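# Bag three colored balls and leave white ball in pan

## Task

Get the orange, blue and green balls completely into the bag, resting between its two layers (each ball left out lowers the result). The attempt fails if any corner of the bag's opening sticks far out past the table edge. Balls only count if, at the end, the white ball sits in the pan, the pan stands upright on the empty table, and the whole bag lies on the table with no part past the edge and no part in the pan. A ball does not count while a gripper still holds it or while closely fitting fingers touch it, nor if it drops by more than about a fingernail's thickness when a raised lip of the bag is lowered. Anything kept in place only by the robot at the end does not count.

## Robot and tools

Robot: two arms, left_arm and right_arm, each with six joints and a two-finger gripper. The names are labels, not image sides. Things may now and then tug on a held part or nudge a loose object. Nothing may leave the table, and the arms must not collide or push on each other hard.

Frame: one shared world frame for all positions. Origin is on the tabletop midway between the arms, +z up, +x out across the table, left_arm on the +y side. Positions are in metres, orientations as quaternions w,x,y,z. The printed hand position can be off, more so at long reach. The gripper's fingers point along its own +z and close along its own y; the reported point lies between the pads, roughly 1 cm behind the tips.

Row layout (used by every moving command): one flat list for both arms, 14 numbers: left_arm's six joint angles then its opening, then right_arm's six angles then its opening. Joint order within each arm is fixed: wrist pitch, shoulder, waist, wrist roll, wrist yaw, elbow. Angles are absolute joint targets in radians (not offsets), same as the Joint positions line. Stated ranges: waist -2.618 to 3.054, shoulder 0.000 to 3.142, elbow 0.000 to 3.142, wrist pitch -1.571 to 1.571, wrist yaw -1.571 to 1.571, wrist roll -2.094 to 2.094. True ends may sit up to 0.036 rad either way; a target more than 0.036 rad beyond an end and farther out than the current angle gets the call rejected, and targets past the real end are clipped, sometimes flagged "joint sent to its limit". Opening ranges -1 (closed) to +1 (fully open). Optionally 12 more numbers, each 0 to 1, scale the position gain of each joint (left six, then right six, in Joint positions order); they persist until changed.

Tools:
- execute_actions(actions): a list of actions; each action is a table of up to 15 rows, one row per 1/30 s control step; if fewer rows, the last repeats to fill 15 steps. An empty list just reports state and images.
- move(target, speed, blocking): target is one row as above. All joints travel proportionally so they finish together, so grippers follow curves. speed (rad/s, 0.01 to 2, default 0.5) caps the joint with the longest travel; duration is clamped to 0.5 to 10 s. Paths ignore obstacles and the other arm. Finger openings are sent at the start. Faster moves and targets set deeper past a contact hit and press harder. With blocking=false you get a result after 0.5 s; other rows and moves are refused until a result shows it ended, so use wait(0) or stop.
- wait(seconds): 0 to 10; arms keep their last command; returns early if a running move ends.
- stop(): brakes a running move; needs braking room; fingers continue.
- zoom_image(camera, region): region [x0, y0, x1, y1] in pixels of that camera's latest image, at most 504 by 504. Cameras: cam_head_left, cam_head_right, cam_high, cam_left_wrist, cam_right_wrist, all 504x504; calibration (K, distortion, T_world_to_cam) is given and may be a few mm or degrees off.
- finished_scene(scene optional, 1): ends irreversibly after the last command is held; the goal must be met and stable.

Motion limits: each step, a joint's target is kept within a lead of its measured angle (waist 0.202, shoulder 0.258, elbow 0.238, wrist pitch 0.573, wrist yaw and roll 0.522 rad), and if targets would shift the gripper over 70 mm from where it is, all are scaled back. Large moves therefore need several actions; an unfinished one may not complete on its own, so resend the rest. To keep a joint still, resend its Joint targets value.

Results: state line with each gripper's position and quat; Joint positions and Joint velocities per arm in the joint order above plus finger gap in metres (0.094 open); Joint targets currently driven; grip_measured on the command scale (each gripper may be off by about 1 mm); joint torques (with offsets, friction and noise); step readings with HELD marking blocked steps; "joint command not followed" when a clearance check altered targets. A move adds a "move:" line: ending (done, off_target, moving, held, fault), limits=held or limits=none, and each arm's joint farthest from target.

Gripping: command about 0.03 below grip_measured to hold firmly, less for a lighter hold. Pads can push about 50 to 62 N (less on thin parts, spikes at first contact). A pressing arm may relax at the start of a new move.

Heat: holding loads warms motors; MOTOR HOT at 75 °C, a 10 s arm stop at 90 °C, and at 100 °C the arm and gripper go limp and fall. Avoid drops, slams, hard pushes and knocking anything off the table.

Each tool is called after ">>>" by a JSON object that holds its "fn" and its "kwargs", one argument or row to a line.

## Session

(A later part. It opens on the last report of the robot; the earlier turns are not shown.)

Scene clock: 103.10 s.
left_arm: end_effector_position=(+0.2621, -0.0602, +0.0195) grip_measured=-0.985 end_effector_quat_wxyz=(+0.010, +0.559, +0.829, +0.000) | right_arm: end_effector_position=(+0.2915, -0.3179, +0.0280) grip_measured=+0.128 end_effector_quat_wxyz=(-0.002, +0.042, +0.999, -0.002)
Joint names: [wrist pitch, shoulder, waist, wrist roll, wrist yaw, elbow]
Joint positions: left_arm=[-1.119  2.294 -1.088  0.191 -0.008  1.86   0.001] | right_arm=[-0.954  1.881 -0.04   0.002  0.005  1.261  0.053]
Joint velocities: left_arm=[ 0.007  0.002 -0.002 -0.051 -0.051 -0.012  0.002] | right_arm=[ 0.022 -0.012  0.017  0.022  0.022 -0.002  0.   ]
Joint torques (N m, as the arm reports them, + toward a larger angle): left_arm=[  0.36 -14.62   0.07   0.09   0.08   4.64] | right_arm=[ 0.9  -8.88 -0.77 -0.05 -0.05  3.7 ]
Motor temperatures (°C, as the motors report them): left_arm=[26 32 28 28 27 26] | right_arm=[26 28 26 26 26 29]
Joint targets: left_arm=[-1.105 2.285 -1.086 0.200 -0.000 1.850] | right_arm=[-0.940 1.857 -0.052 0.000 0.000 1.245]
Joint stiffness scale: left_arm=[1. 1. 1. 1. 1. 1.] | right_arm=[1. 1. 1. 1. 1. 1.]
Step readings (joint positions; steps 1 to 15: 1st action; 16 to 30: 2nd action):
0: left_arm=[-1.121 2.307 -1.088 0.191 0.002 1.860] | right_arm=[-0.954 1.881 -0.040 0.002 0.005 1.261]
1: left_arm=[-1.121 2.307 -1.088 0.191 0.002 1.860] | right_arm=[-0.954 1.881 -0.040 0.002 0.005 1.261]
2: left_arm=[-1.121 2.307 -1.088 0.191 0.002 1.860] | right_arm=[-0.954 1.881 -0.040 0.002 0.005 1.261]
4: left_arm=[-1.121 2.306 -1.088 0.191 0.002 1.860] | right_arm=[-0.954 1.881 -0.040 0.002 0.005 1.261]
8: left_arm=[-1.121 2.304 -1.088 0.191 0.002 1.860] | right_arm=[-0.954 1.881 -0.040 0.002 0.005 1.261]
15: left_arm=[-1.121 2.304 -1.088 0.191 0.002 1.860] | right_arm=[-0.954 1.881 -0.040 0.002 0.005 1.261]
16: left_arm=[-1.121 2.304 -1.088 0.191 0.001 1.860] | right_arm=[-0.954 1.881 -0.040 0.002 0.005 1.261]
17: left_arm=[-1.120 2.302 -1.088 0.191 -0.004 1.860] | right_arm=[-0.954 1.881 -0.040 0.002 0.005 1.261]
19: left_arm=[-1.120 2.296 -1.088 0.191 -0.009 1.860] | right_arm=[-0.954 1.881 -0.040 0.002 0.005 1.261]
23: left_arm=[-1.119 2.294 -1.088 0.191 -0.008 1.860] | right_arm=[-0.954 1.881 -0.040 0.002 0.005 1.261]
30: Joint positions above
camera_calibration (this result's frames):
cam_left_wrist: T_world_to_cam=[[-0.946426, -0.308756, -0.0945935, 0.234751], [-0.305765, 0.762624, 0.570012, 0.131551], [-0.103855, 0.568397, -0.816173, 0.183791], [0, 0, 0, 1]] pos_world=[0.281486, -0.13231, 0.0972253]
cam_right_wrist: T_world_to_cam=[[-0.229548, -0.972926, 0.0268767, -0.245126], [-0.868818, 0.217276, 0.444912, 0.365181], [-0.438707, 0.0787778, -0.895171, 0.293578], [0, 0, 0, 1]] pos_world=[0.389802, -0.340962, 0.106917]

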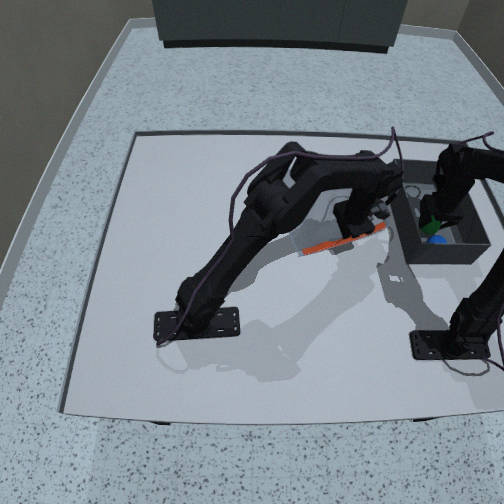

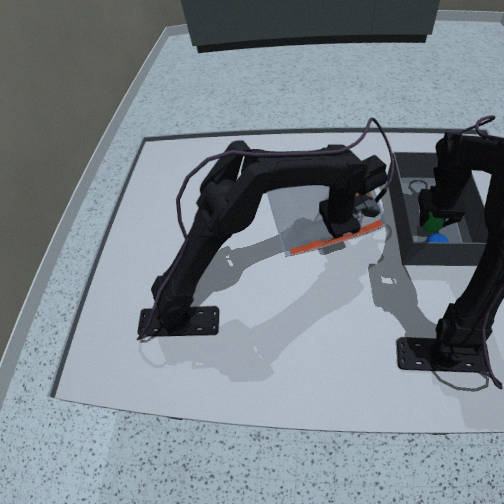

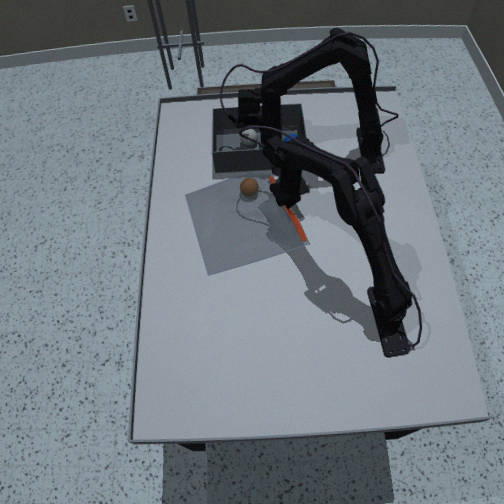

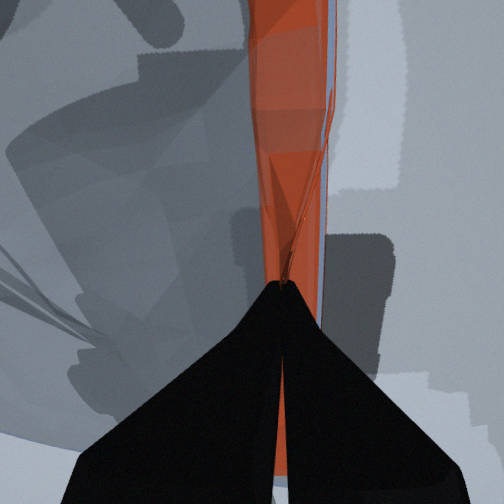

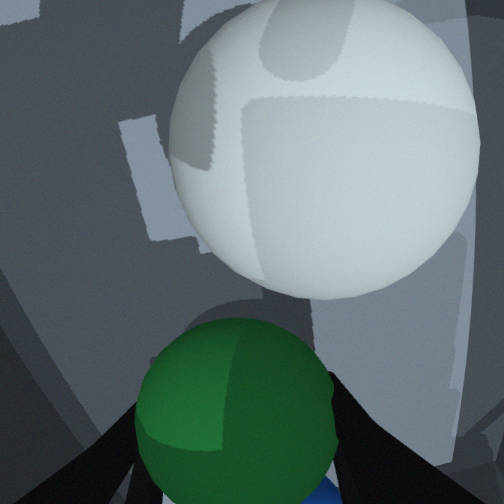

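>>> {"fn": "move", "kwargs": {
  "target": [-1.27,2.28,-1.086,0.2,0,2.01,-1, -0.94,1.857,-0.052,0,0,1.245,0.09],
  "speed": 0.1
}}

>>> {"fn": "zoom_image", "kwargs": {
  "camera": "cam_head_right",
  "region": [270, 170, 420, 270]
}}

Scene clock: 109.57 s.
left_arm: end_effector_position=(+0.2630, -0.0618, +0.0505) grip_measured=-0.985 end_effector_quat_wxyz=(+0.006, +0.559, +0.829, +0.002) | right_arm: end_effector_position=(+0.2915, -0.3179, +0.0280) grip_measured=+0.100 end_effector_quat_wxyz=(-0.002, +0.042, +0.999, -0.002)
Joint names: [wrist pitch, shoulder, waist, wrist roll, wrist yaw, elbow]
Joint positions: left_arm=[-1.252  2.294 -1.088  0.191 -0.008  1.985  0.001] | right_arm=[-0.954  1.881 -0.04   0.002  0.005  1.261  0.052]
Joint velocities: left_arm=[-0.051 -0.012 -0.012  0.037  0.007  0.002 -0.001] | right_arm=[ 0.051 -0.012  0.007  0.007 -0.051  0.002  0.001]
Joint torques (N m, as the arm reports them, + toward a larger angle): left_arm=[  0.05 -15.15   0.16   0.11   0.08   7.4 ] | right_arm=[ 0.91 -8.87 -0.77 -0.05 -0.05  3.71]
Motor temperatures (°C, as the motors report them): left_arm=[26 32 28 28 27 26] | right_arm=[26 28 26 26 26 29]
Joint targets: left_arm=[-1.270 2.280 -1.086 0.200 0.000 2.010] | right_arm=[-0.940 1.857 -0.052 -0.000 -0.000 1.245]
Joint stiffness scale: left_arm=[1. 1. 1. 1. 1. 1.] | right_arm=[1. 1. 1. 1. 1. 1.]
move: off_target (left_arm, right_arm); limits=none; left_arm: farthest joint: the elbow, 0.025 radians from its target (0.150 radians at the start); right_arm: farthest joint: the shoulder, 0.024 radians from its target (0.024 radians at the start)
camera_calibration (this result's frames):
cam_left_wrist: T_world_to_cam=[[-0.946952, -0.30807, -0.0915137, 0.238052], [-0.302533, 0.758458, 0.577248, 0.113884], [-0.108423, 0.574312, -0.811425, 0.211468], [0, 0, 0, 1]] pos_world=[0.282806, -0.134488, 0.127636]
cam_right_wrist: T_world_to_cam=[[-0.229548, -0.972926, 0.0268767, -0.245126], [-0.868818, 0.217276, 0.444912, 0.365181], [-0.438707, 0.0787778, -0.895171, 0.293578], [0, 0, 0, 1]] pos_world=[0.389802, -0.340962, 0.106917]

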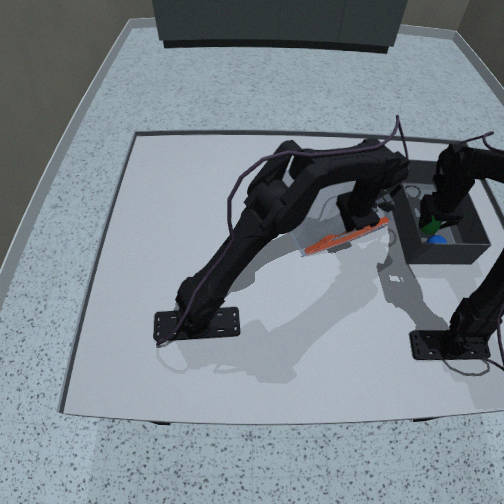

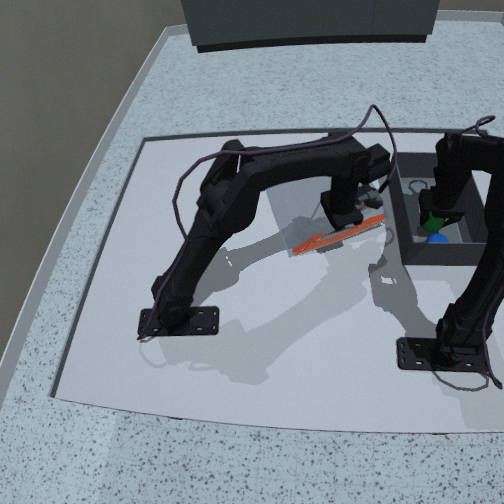

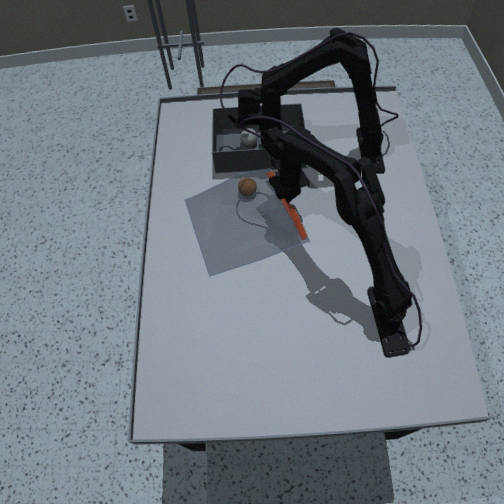

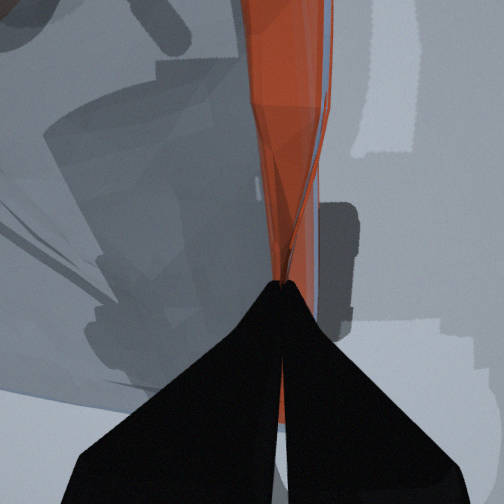

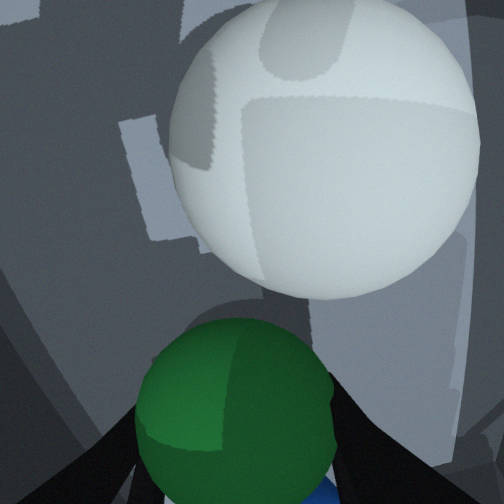

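Region (270, 170, 420, 270) of cam_head_right's 504x504 image, scaled by 3.360, with more detail than that image has.

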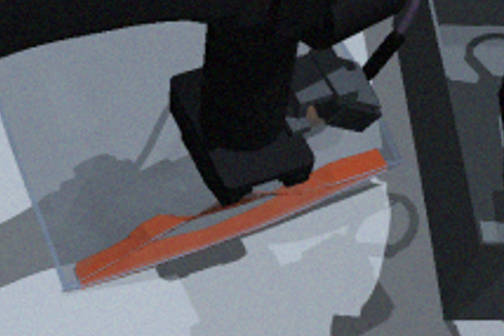

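>>> {"fn": "execute_actions", "kwargs": {
  "actions": [
    [[-1.27,2.28,-1.086,0.2,0,2.01,-1, -0.94,1.857,-0.052,0,0,1.245,0.04]]
  ]
}}

>>> {"fn": "move", "kwargs": {
  "target": [-1.43,2.285,-1.086,0.2,0,2.17,-1, -1.52,1.805,-0.052,0,0,1.80,0.04],
  "speed": 0.3
}}

>>> {"fn": "zoom_image", "kwargs": {
  "camera": "cam_head_right",
  "region": [250, 140, 450, 280]
}}

Scene clock: 131.60 s.
left_arm: end_effector_position=(+0.2629, -0.0616, +0.0505) grip_measured=-0.985 end_effector_quat_wxyz=(+0.005, +0.559, +0.829, +0.002) | right_arm: end_effector_position=(+0.2915, -0.3179, +0.0280) grip_measured=+0.054 end_effector_quat_wxyz=(-0.002, +0.042, +0.999, -0.002)
Joint names: [wrist pitch, shoulder, waist, wrist roll, wrist yaw, elbow]
Joint positions: left_arm=[-1.253  2.294 -1.088  0.191 -0.008  1.985  0.001] | right_arm=[-0.954  1.881 -0.04   0.002  0.005  1.261  0.05 ]
Joint velocities: left_arm=[ 0.037 -0.012  0.007 -0.007 -0.007  0.012 -0.001] | right_arm=[ 0.081 -0.012 -0.022  0.066 -0.007 -0.002 -0.   ]
Joint torques (N m, as the arm reports them, + toward a larger angle): left_arm=[  0.05 -15.15   0.17   0.1    0.07   7.41] | right_arm=[ 0.9  -8.87 -0.78 -0.05 -0.05  3.7 ]
Motor temperatures (°C, as the motors report them): left_arm=[26 33 28 28 27 27] | right_arm=[26 29 26 26 26 29]
Joint targets: left_arm=[-1.270 2.280 -1.086 0.200 -0.000 2.010] | right_arm=[-0.940 1.857 -0.052 0.000 0.000 1.245]
Joint stiffness scale: left_arm=[1. 1. 1. 1. 1. 1.] | right_arm=[1. 1. 1. 1. 1. 1.]
Step readings (joint positions):
0: left_arm=[-1.253 2.294 -1.088 0.191 -0.008 1.985] | right_arm=[-0.954 1.881 -0.040 0.002 0.005 1.261]
1: left_arm=[-1.253 2.294 -1.088 0.191 -0.008 1.985] | right_arm=[-0.954 1.881 -0.040 0.002 0.005 1.261]
2: left_arm=[-1.253 2.294 -1.088 0.191 -0.008 1.985] | right_arm=[-0.954 1.881 -0.040 0.002 0.005 1.261]
4: left_arm=[-1.253 2.294 -1.088 0.191 -0.008 1.985] | right_arm=[-0.954 1.881 -0.040 0.002 0.005 1.261]
8: left_arm=[-1.253 2.294 -1.088 0.191 -0.008 1.985] | right_arm=[-0.954 1.881 -0.040 0.002 0.005 1.261]
15: Joint positions above
camera_calibration (this result's frames):
cam_left_wrist: T_world_to_cam=[[-0.94699, -0.308011, -0.0913178, 0.238007], [-0.302293, 0.758088, 0.577859, 0.113616], [-0.10876, 0.574831, -0.811012, 0.211464], [0, 0, 0, 1]] pos_world=[0.282734, -0.134378, 0.12758]
cam_right_wrist: T_world_to_cam=[[-0.229548, -0.972926, 0.0268767, -0.245126], [-0.868818, 0.217276, 0.444912, 0.365181], [-0.438707, 0.0787778, -0.895171, 0.293578], [0, 0, 0, 1]] pos_world=[0.389802, -0.340962, 0.106917]

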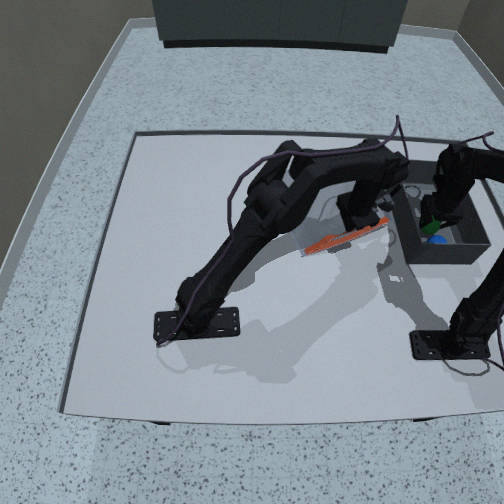

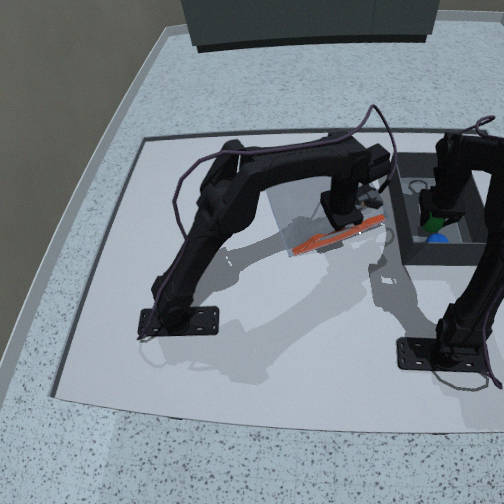

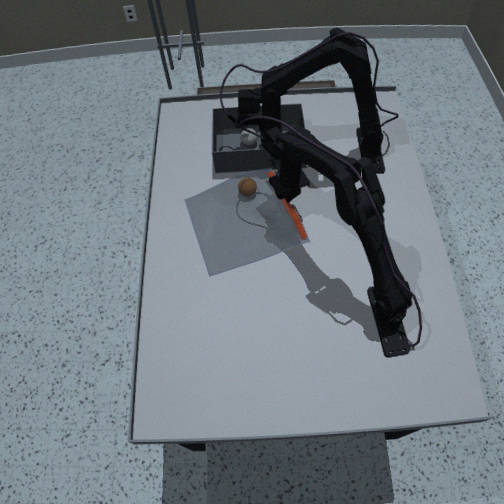

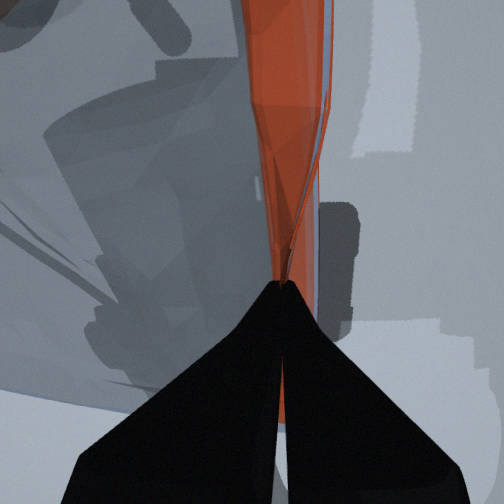

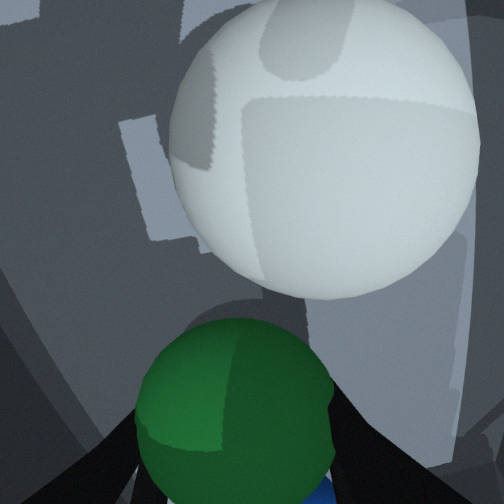

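Scene clock: 134.17 s.
left_arm: end_effector_position=(+0.2627, -0.0613, +0.0908) grip_measured=-0.985 end_effector_quat_wxyz=(+0.005, +0.559, +0.829, +0.002) | right_arm: end_effector_position=(+0.2911, -0.3178, +0.1701) grip_measured=+0.054 end_effector_quat_wxyz=(-0.002, +0.042, +0.999, -0.002)
Joint names: [wrist pitch, shoulder, waist, wrist roll, wrist yaw, elbow]
Joint positions: left_arm=[-1.413  2.294 -1.088  0.191 -0.008  2.145  0.001] | right_arm=[-1.512  1.825 -0.04   0.002  0.005  1.762  0.05 ]
Joint velocities: left_arm=[-0.007  0.012 -0.002 -0.007 -0.022 -0.007  0.001] | right_arm=[-0.051 -0.007 -0.027  0.037  0.037 -0.007  0.001]
Joint torques (N m, as the arm reports them, + toward a larger angle): left_arm=[  0.04 -14.69   0.17   0.09   0.06   7.37] | right_arm=[ 0.67 -8.27 -0.77 -0.05 -0.05  7.29]
Motor temperatures (°C, as the motors report them): left_arm=[26 33 28 28 27 27] | right_arm=[25 29 26 26 26 29]
Joint targets: left_arm=[-1.430 2.285 -1.086 0.200 -0.000 2.170] | right_arm=[-1.520 1.805 -0.052 -0.000 0.000 1.800]
Joint stiffness scale: left_arm=[1. 1. 1. 1. 1. 1.] | right_arm=[1. 1. 1. 1. 1. 1.]
move: off_target (left_arm, right_arm); limits=none; left_arm: farthest joint: the elbow, 0.025 radians from its target (0.185 radians at the start); right_arm: farthest joint: the elbow, 0.038 radians from its target (0.539 radians at the start)
camera_calibration (this result's frames):
cam_left_wrist: T_world_to_cam=[[-0.946971, -0.30804, -0.0914158, 0.241602], [-0.302413, 0.758273, 0.577554, 0.0901512], [-0.108592, 0.574572, -0.811218, 0.243907], [0, 0, 0, 1]] pos_world=[0.28254, -0.134078, 0.167881]
cam_right_wrist: T_world_to_cam=[[-0.229517, -0.972929, 0.027048, -0.249049], [-0.86831, 0.217234, 0.445923, 0.301245], [-0.439727, 0.0788611, -0.894662, 0.420818], [0, 0, 0, 1]] pos_world=[0.389458, -0.340934, 0.248894]

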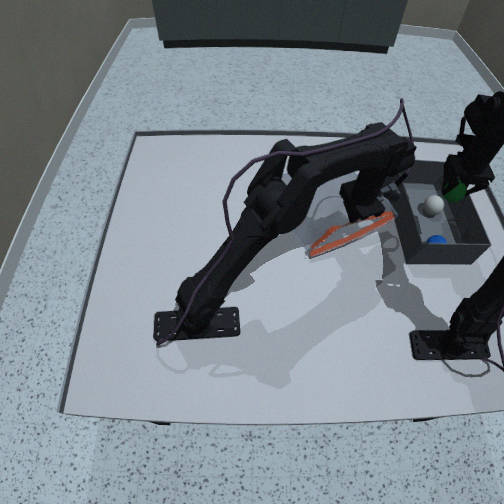

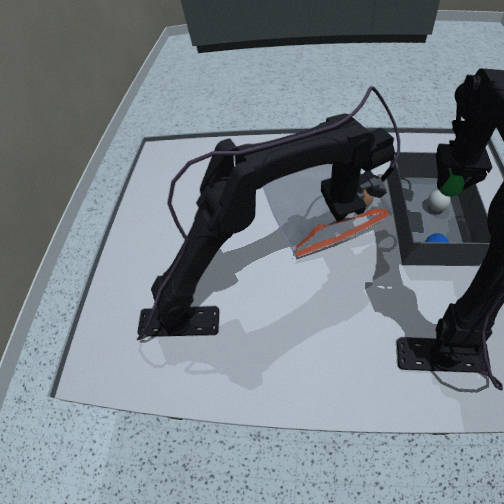

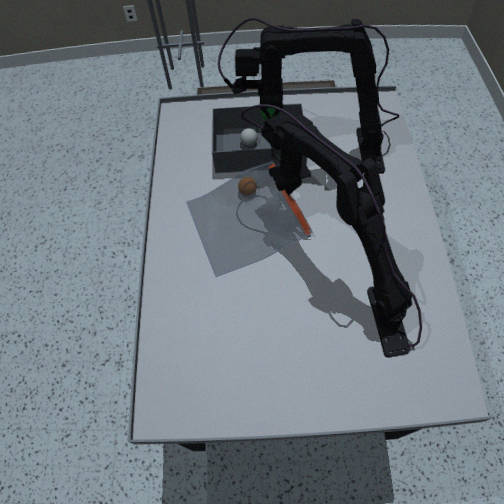

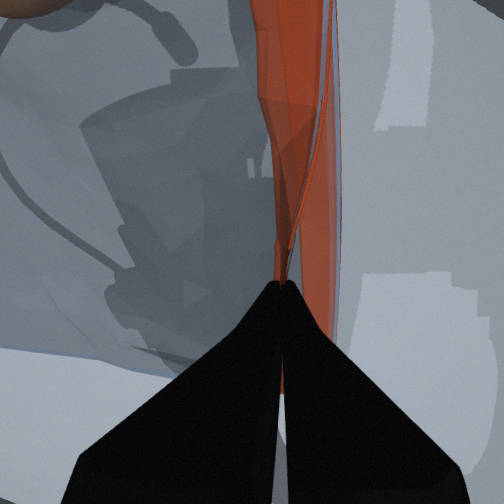

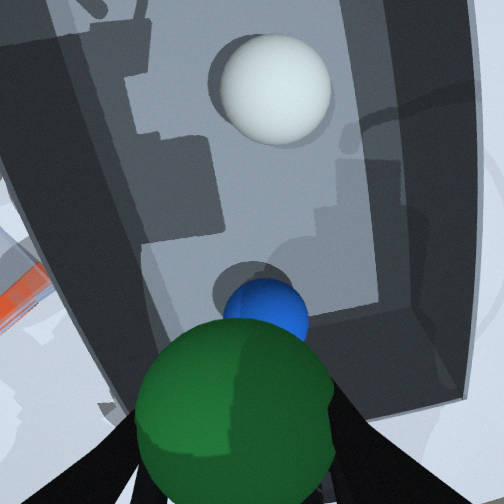

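Region (250, 140, 450, 280) of cam_head_right's 504x504 image, scaled by 2.520, with more detail than that image has; it fills the top 353 rows of this view, and the rest is white.

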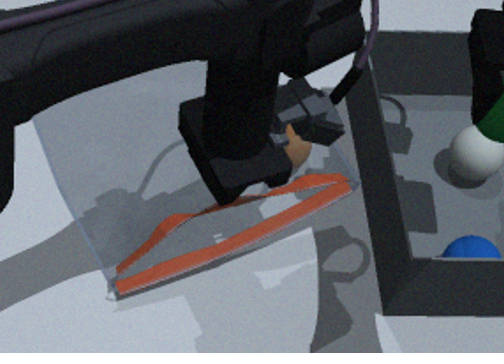

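>>> {"fn": "move", "kwargs": {
  "target": [-1.19,1.845,-0.865,0.2,0,1.49,-1, -1.52,1.805,-0.052,0,0,1.80,0.04],
  "speed": 0.2
}}

>>> {"fn": "zoom_image", "kwargs": {
  "camera": "cam_head_right",
  "region": [200, 140, 420, 290]
}}

Scene clock: 142.87 s.
left_arm: end_effector_position=(+0.2644, +0.0701, +0.0911) grip_measured=-0.985 end_effector_quat_wxyz=(+0.001, +0.468, +0.884, +0.003) | right_arm: end_effector_position=(+0.2910, -0.3178, +0.1701) grip_measured=+0.054 end_effector_quat_wxyz=(-0.003, +0.042, +0.999, -0.002)
Joint names: [wrist pitch, shoulder, waist, wrist roll, wrist yaw, elbow]
Joint positions: left_arm=[-1.206  1.867 -0.876  0.191 -0.007  1.501  0.001] | right_arm=[-1.512  1.825 -0.04   0.002  0.005  1.762  0.05 ]
Joint velocities: left_arm=[-0.037 -0.007  0.002 -0.037 -0.007 -0.017  0.   ] | right_arm=[ 0.007 -0.012 -0.032 -0.081 -0.051  0.007 -0.001]
Joint torques (N m, as the arm reports them, + toward a larger angle): left_arm=[  0.35 -12.08   0.69   0.09   0.07   4.59] | right_arm=[ 0.66 -8.3  -0.76 -0.05 -0.05  7.28]
Motor temperatures (°C, as the motors report them): left_arm=[26 33 28 28 27 27] | right_arm=[25 29 26 26 26 30]
Joint targets: left_arm=[-1.190 1.845 -0.865 0.200 0.000 1.490] | right_arm=[-1.520 1.805 -0.052 0.000 0.000 1.800]
Joint stiffness scale: left_arm=[1. 1. 1. 1. 1. 1.] | right_arm=[1. 1. 1. 1. 1. 1.]
move: off_target (left_arm, right_arm); limits=none; left_arm: farthest joint: the shoulder, 0.022 radians from its target (0.449 radians at the start); right_arm: farthest joint: the elbow, 0.038 radians from its target (0.038 radians at the start)
camera_calibration (this result's frames):
cam_left_wrist: T_world_to_cam=[[-0.861369, -0.500258, -0.0882296, 0.274299], [-0.451278, 0.67385, 0.585043, 0.0353964], [-0.233219, 0.543754, -0.806189, 0.203472], [0, 0, 0, 1]] pos_world=[0.2997, 0.0027297, 0.16753]
cam_right_wrist: T_world_to_cam=[[-0.229507, -0.97293, 0.027105, -0.249077], [-0.86814, 0.21722, 0.44626, 0.30105], [-0.440068, 0.0788888, -0.894493, 0.420855], [0, 0, 0, 1]] pos_world=[0.389393, -0.340929, 0.248856]

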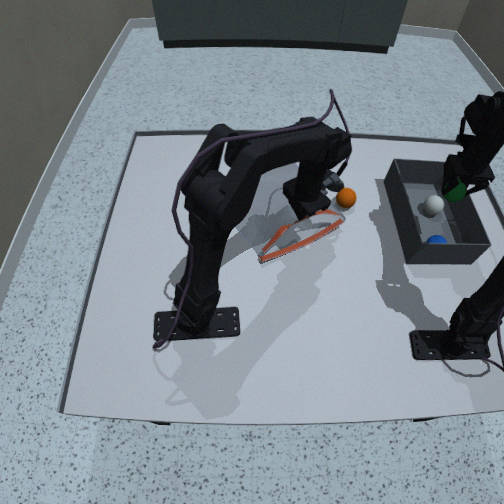

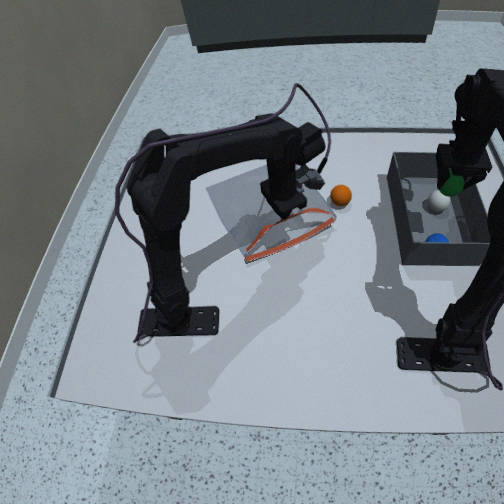

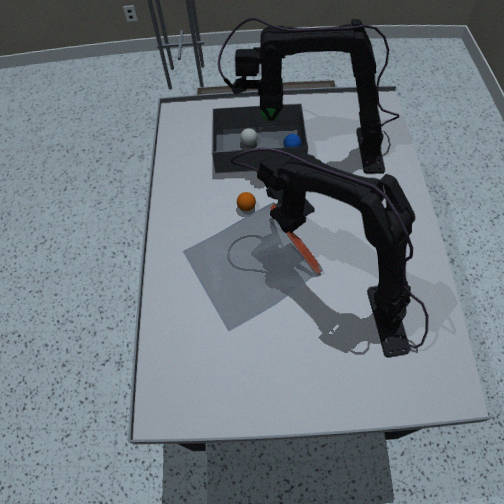

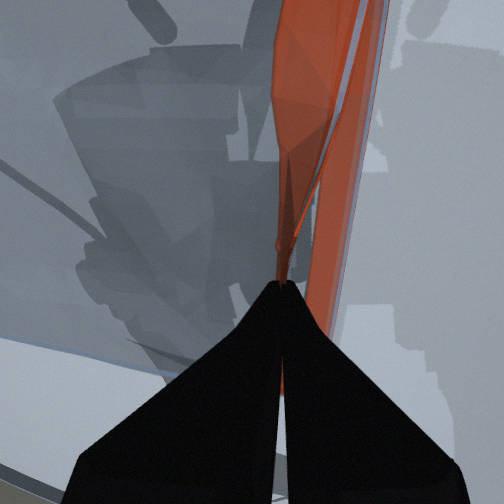

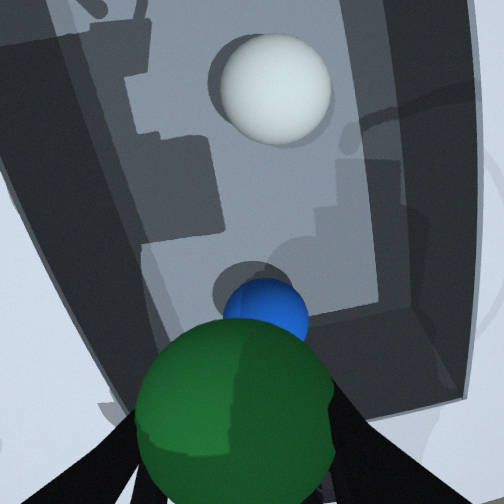

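Region (200, 140, 420, 290) of cam_head_right's 504x504 image, scaled by 2.291, with more detail than that image has; it fills the top 344 rows of this view, and the rest is white.

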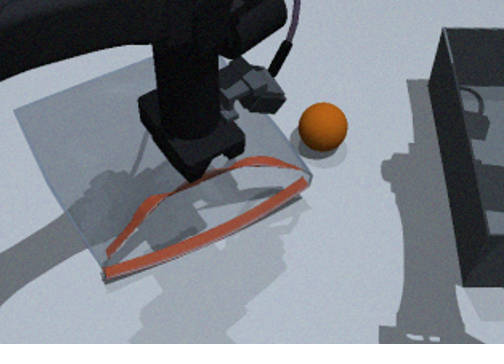

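>>> {"fn": "move", "kwargs": {
  "target": [-1.19,1.845,-0.865,0.2,0,1.49,-1, 0,0.9,0.5,0,0,0.42,0.04],
  "speed": 0.8
}}

>>> {"fn": "move", "kwargs": {
  "target": [-1.19,1.845,-0.865,0.2,0,1.49,-1, 0.3,1.0,0.99,0,0,0.33,0.04],
  "speed": 0.6
}}

>>> {"fn": "move", "kwargs": {
  "target": [-1.19,1.845,-0.865,0.2,0,1.49,-1, 1.385,1.88,0.99,0,0,0.27,0.04],
  "speed": 0.6
}}

Scene clock: 169.40 s.
left_arm: end_effector_position=(+0.2645, +0.0701, +0.0911) grip_measured=-0.985 end_effector_quat_wxyz=(+0.001, +0.468, +0.884, +0.003) | right_arm: end_effector_position=(+0.2484, -0.1517, +0.1448) grip_measured=+0.054 end_effector_quat_wxyz=(+0.493, -0.189, +0.842, +0.111)
Joint names: [wrist pitch, shoulder, waist, wrist roll, wrist yaw, elbow]
Joint positions: left_arm=[-1.206  1.867 -0.876  0.191 -0.007  1.501  0.001] | right_arm=[-0.02   0.921  0.488  0.002  0.004  0.431  0.05 ]
Joint velocities: left_arm=[-0.022  0.002  0.002 -0.11  -0.037  0.002 -0.   ] | right_arm=[-0.007  0.027 -0.002  0.081  0.022  0.017  0.   ]
Joint torques (N m, as the arm reports them, + toward a larger angle): left_arm=[  0.34 -12.08   0.71   0.09   0.07   4.54] | right_arm=[ 2.63 -2.82  0.86 -0.05 -0.05  5.35]
Motor temperatures (°C, as the motors report them): left_arm=[26 32 28 28 27 26] | right_arm=[26 29 26 26 26 31]
Joint targets: left_arm=[-1.190 1.845 -0.865 0.200 0.000 1.490] | right_arm=[0.000 0.900 0.500 0.000 -0.000 0.420]
Joint stiffness scale: left_arm=[1. 1. 1. 1. 1. 1.] | right_arm=[1. 1. 1. 1. 1. 1.]
move: off_target (left_arm, right_arm); limits=none; left_arm: farthest joint: the shoulder, 0.022 radians from its target (0.022 radians at the start); right_arm: farthest joint: the shoulder, 0.021 radians from its target (0.925 radians at the start)
camera_calibration (this result's frames):
cam_left_wrist: T_world_to_cam=[[-0.861537, -0.499953, -0.0883269, 0.274355], [-0.451177, 0.674178, 0.584741, 0.0354498], [-0.232795, 0.543627, -0.806397, 0.20344], [0, 0, 0, 1]] pos_world=[0.299721, 0.00266978, 0.167557]
cam_right_wrist: T_world_to_cam=[[0.340985, -0.932622, -0.118092, -0.211087], [-0.800955, -0.22246, -0.555862, 0.301036], [0.492138, 0.284127, -0.822844, 0.155588], [0, 0, 0, 1]] pos_world=[0.236523, -0.174103, 0.270431]

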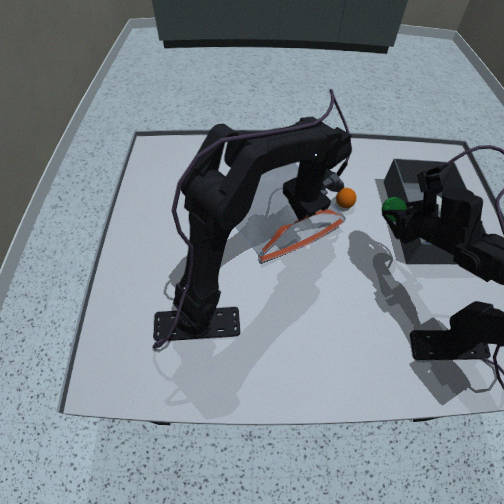

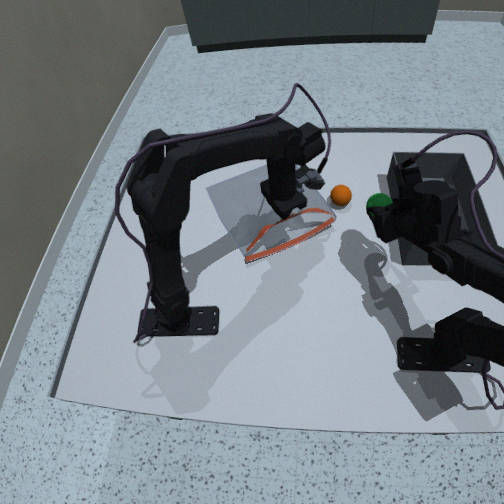

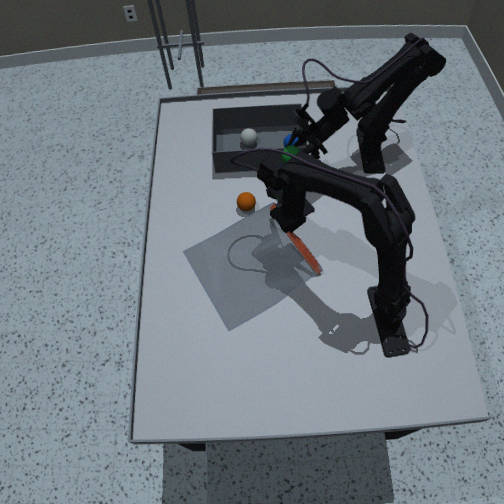

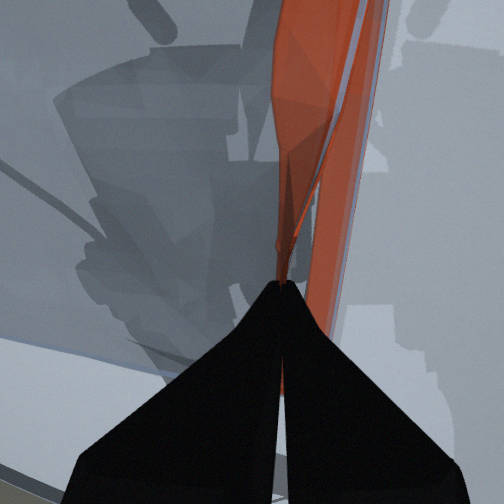

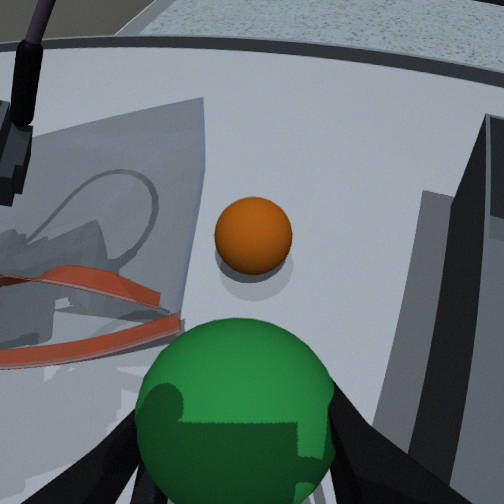

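Scene clock: 170.97 s.
left_arm: end_effector_position=(+0.2645, +0.0701, +0.0911) grip_measured=-0.985 end_effector_quat_wxyz=(+0.001, +0.468, +0.884, +0.003) | right_arm: end_effector_position=(+0.1585, -0.0169, +0.1490) grip_measured=+0.054 end_effector_quat_wxyz=(+0.503, -0.372, +0.737, +0.255)
Joint names: [wrist pitch, shoulder, waist, wrist roll, wrist yaw, elbow]
Joint positions: left_arm=[-1.206  1.867 -0.876  0.191 -0.007  1.501  0.001] | right_arm=[0.279 0.995 0.979 0.002 0.001 0.344 0.05 ]
Joint velocities: left_arm=[-0.007  0.007 -0.007 -0.007 -0.051 -0.002 -0.002] | right_arm=[ 0.022 -0.007 -0.012 -0.051 -0.066 -0.002 -0.001]
Joint torques (N m, as the arm reports them, + toward a larger angle): left_arm=[  0.35 -12.12   0.72   0.1    0.05   4.55] | right_arm=[ 2.69 -1.22  0.76 -0.05 -0.02  4.97]
Motor temperatures (°C, as the motors report them): left_arm=[26 32 28 28 27 26] | right_arm=[26 29 26 26 26 31]
Joint targets: left_arm=[-1.190 1.845 -0.865 0.200 -0.000 1.490] | right_arm=[0.300 1.000 0.990 0.000 0.000 0.330]
Joint stiffness scale: left_arm=[1. 1. 1. 1. 1. 1.] | right_arm=[1. 1. 1. 1. 1. 1.]
move: off_target (left_arm, right_arm); limits=none; left_arm: farthest joint: the shoulder, 0.022 radians from its target (0.022 radians at the start); right_arm: farthest joint: the wrist pitch, 0.021 radians from its target (0.320 radians at the start)
camera_calibration (this result's frames):
cam_left_wrist: T_world_to_cam=[[-0.861537, -0.499953, -0.0883269, 0.274355], [-0.451177, 0.674178, 0.584741, 0.0354498], [-0.232795, 0.543627, -0.806397, 0.20344], [0, 0, 0, 1]] pos_world=[0.299721, 0.00266978, 0.167557]
cam_right_wrist: T_world_to_cam=[[0.752408, -0.645504, -0.131173, -0.112664], [-0.550214, -0.506419, -0.663931, 0.232877], [0.362142, 0.57172, -0.736199, 0.17764], [0, 0, 0, 1]] pos_world=[0.148571, -0.0563522, 0.270614]

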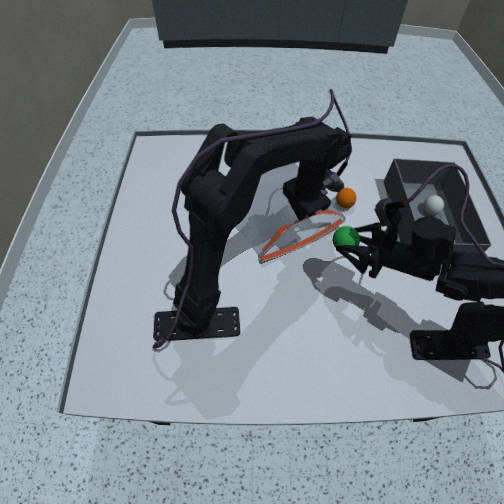

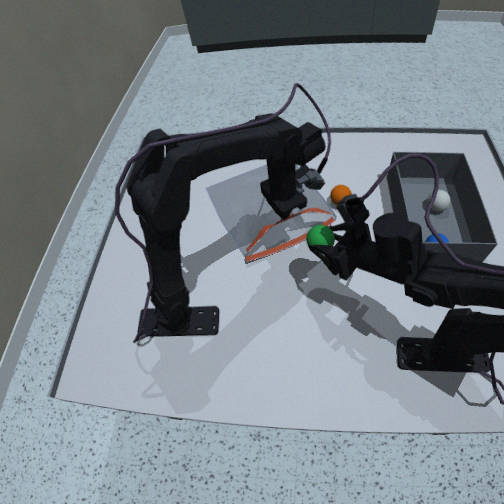

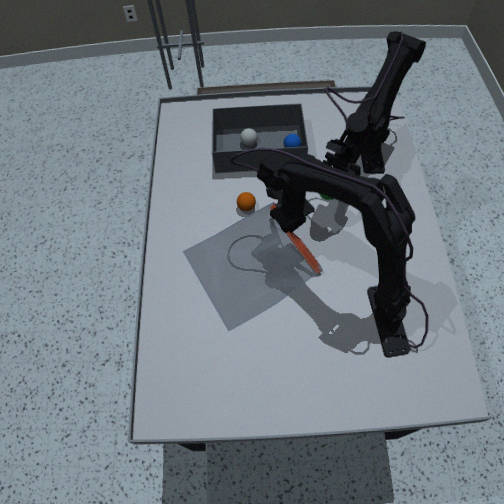

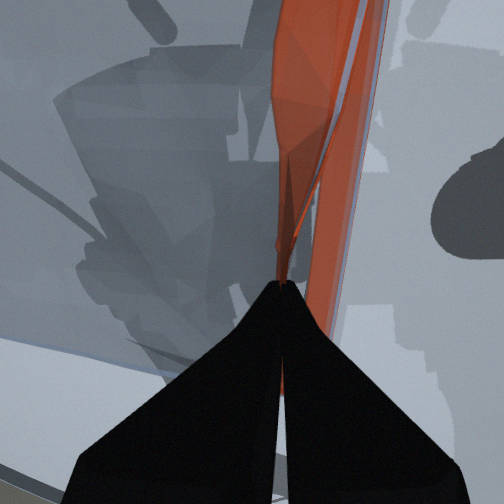

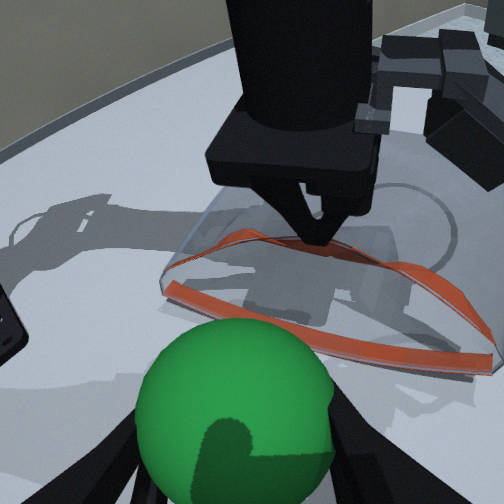

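Scene clock: 173.60 s.
left_arm: end_effector_position=(+0.2646, +0.0700, +0.0911) grip_measured=-0.985 end_effector_quat_wxyz=(+0.001, +0.468, +0.884, +0.003) | right_arm: end_effector_position=(+0.1935, +0.0309, +0.0696) grip_measured=+0.054 end_effector_quat_wxyz=(+0.557, -0.352, +0.697, +0.282)
Joint names: [wrist pitch, shoulder, waist, wrist roll, wrist yaw, elbow]
Joint positions: left_arm=[-1.205  1.867 -0.876  0.191 -0.007  1.501  0.001] | right_arm=[1.364 1.878 0.979 0.002 0.001 0.291 0.05 ]
Joint velocities: left_arm=[-0.037 -0.007  0.007  0.007 -0.007 -0.007 -0.001] | right_arm=[ 0.007  0.002 -0.002 -0.007  0.007 -0.012  0.001]
Joint torques (N m, as the arm reports them, + toward a larger angle): left_arm=[  0.33 -12.07   0.71   0.09   0.06   4.58] | right_arm=[ 2.75 -4.9   0.76 -0.05 -0.03  1.46]
Motor temperatures (°C, as the motors report them): left_arm=[26 32 28 28 27 26] | right_arm=[27 28 26 26 26 31]
Joint targets: left_arm=[-1.190 1.845 -0.865 0.200 0.000 1.490] | right_arm=[1.385 1.880 0.990 -0.000 0.000 0.270]
Joint stiffness scale: left_arm=[1. 1. 1. 1. 1. 1.] | right_arm=[1. 1. 1. 1. 1. 1.]
move: off_target (left_arm, right_arm); limits=none; left_arm: farthest joint: the shoulder, 0.022 radians from its target (0.022 radians at the start); right_arm: farthest joint: the elbow, 0.021 radians from its target (0.074 radians at the start)
camera_calibration (this result's frames):
cam_left_wrist: T_world_to_cam=[[-0.861513, -0.499977, -0.0884252, 0.274384], [-0.451336, 0.674336, 0.584438, 0.0355838], [-0.232577, 0.54341, -0.806606, 0.203468], [0, 0, 0, 1]] pos_world=[0.299768, 0.00262345, 0.167585]
cam_right_wrist: T_world_to_cam=[[0.764461, -0.62906, -0.141003, -0.120753], [-0.486897, -0.420038, -0.765833, 0.215769], [0.422528, 0.654104, -0.62739, 0.0573024], [0, 0, 0, 1]] pos_world=[0.173157, -0.0228114, 0.184168]

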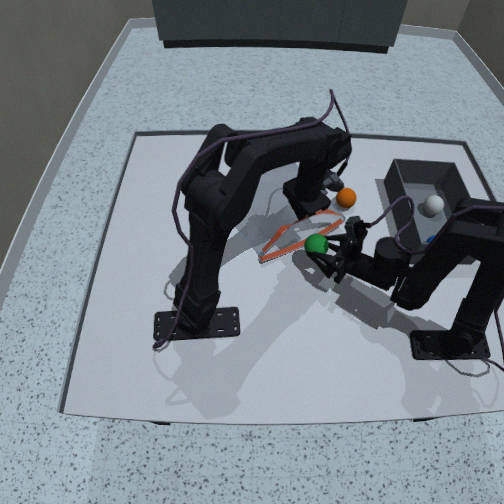

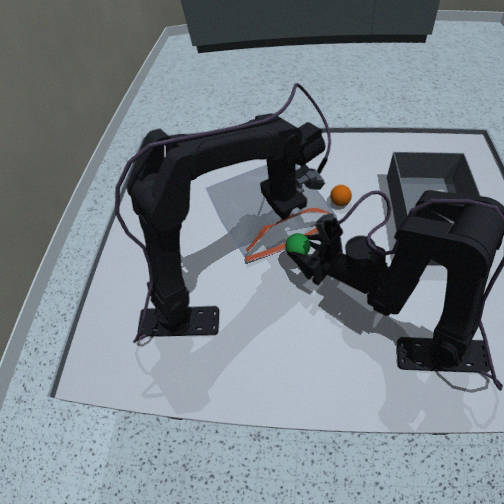

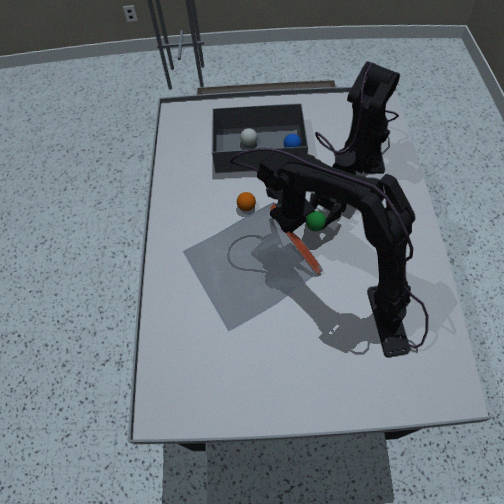

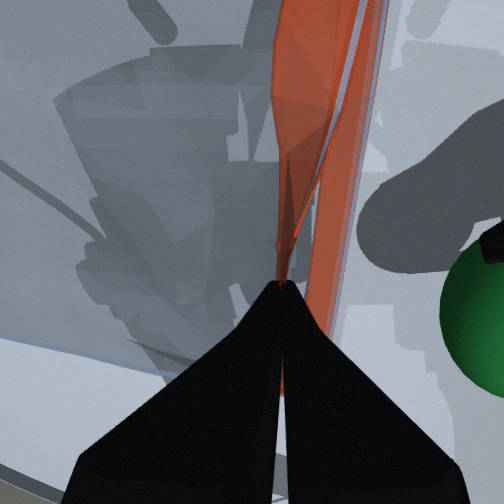

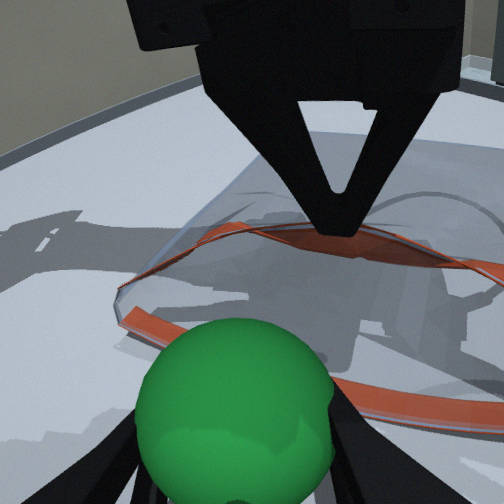

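>>> {"fn": "move", "kwargs": {
  "target": [-1.117,1.815,-0.622,0.3,0.51,1.388,-1, 1.385,1.88,0.99,0,0,0.27,0.04],
  "speed": 0.2
}}

Scene clock: 185.93 s.
left_arm: end_effector_position=(+0.2632, +0.0688, +0.0965) grip_measured=-0.985 end_effector_quat_wxyz=(-0.030, +0.390, +0.888, -0.242) | right_arm: end_effector_position=(+0.1936, +0.0309, +0.0697) grip_measured=+0.054 end_effector_quat_wxyz=(+0.557, -0.352, +0.697, +0.283)
Joint names: [wrist pitch, shoulder, waist, wrist roll, wrist yaw, elbow]
Joint positions: left_arm=[-1.133  1.837 -0.632  0.288  0.493  1.399  0.001] | right_arm=[1.365 1.878 0.979 0.002 0.001 0.291 0.05 ]
Joint velocities: left_arm=[-0.051  0.002 -0.002 -0.081 -0.007  0.022 -0.001] | right_arm=[ 0.037 -0.002 -0.017  0.007 -0.007  0.017  0.   ]
Joint torques (N m, as the arm reports them, + toward a larger angle): left_arm=[  0.33 -11.84   0.64   0.09   0.39   4.52] | right_arm=[ 2.74 -4.89  0.76 -0.05 -0.03  1.45]
Motor temperatures (°C, as the motors report them): left_arm=[26 32 28 28 27 26] | right_arm=[29 28 26 26 26 30]
Joint targets: left_arm=[-1.117 1.815 -0.622 0.300 0.510 1.388] | right_arm=[1.385 1.880 0.990 0.000 -0.000 0.270]
Joint stiffness scale: left_arm=[1. 1. 1. 1. 1. 1.] | right_arm=[1. 1. 1. 1. 1. 1.]
move: off_target (left_arm, right_arm); limits=none; left_arm: farthest joint: the shoulder, 0.022 radians from its target (0.052 radians at the start); right_arm: farthest joint: the elbow, 0.021 radians from its target (0.021 radians at the start)
camera_calibration (this result's frames):
cam_left_wrist: T_world_to_cam=[[-0.742533, -0.558783, 0.369332, 0.201638], [-0.415683, 0.816799, 0.400059, 0.0312533], [-0.525216, 0.143532, -0.838777, 0.315713], [0, 0, 0, 1]] pos_world=[0.328532, 0.0418296, 0.177838]
cam_right_wrist: T_world_to_cam=[[0.764525, -0.628974, -0.141045, -0.120737], [-0.486551, -0.419566, -0.766311, 0.215889], [0.422811, 0.654489, -0.626797, 0.0572778], [0, 0, 0, 1]] pos_world=[0.17313, -0.0228481, 0.18431]

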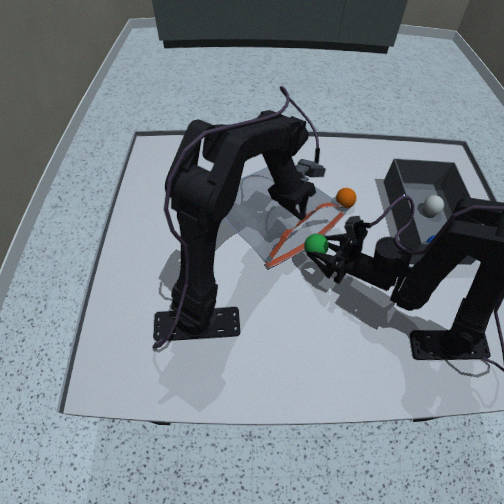

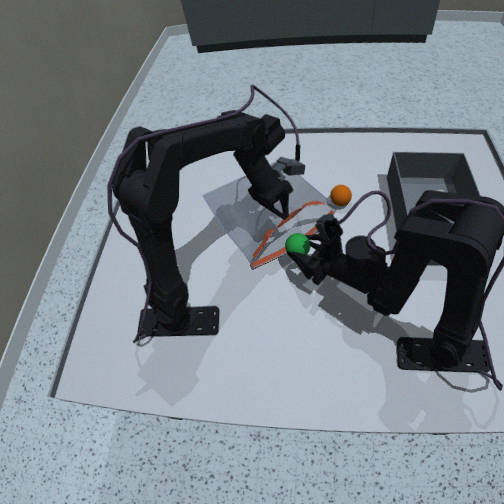

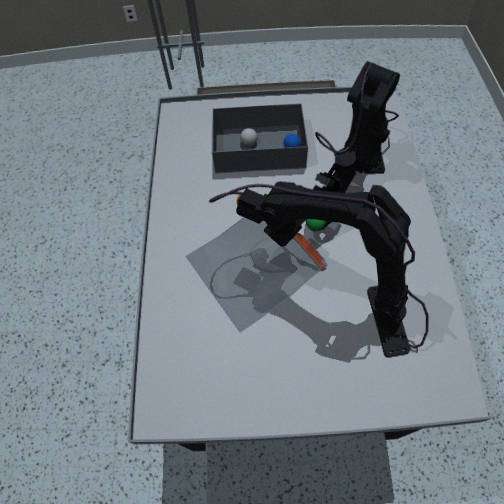

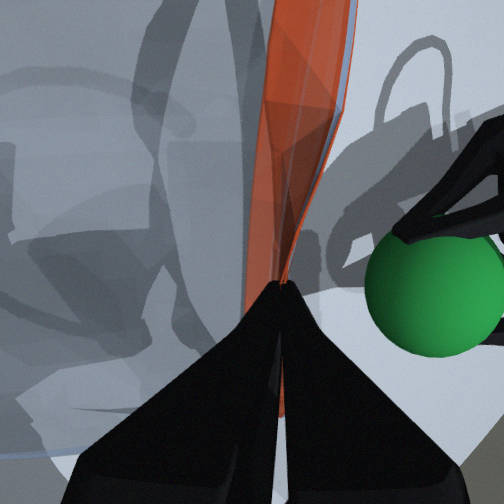

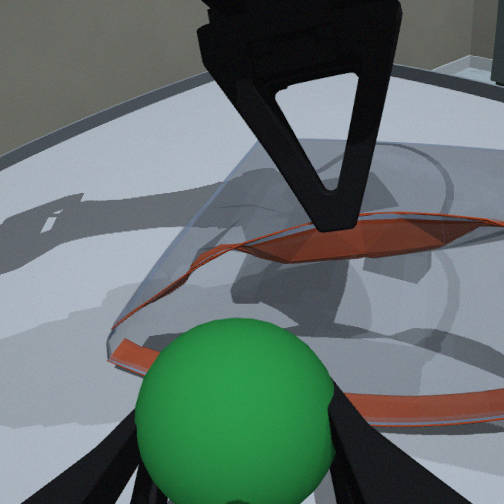

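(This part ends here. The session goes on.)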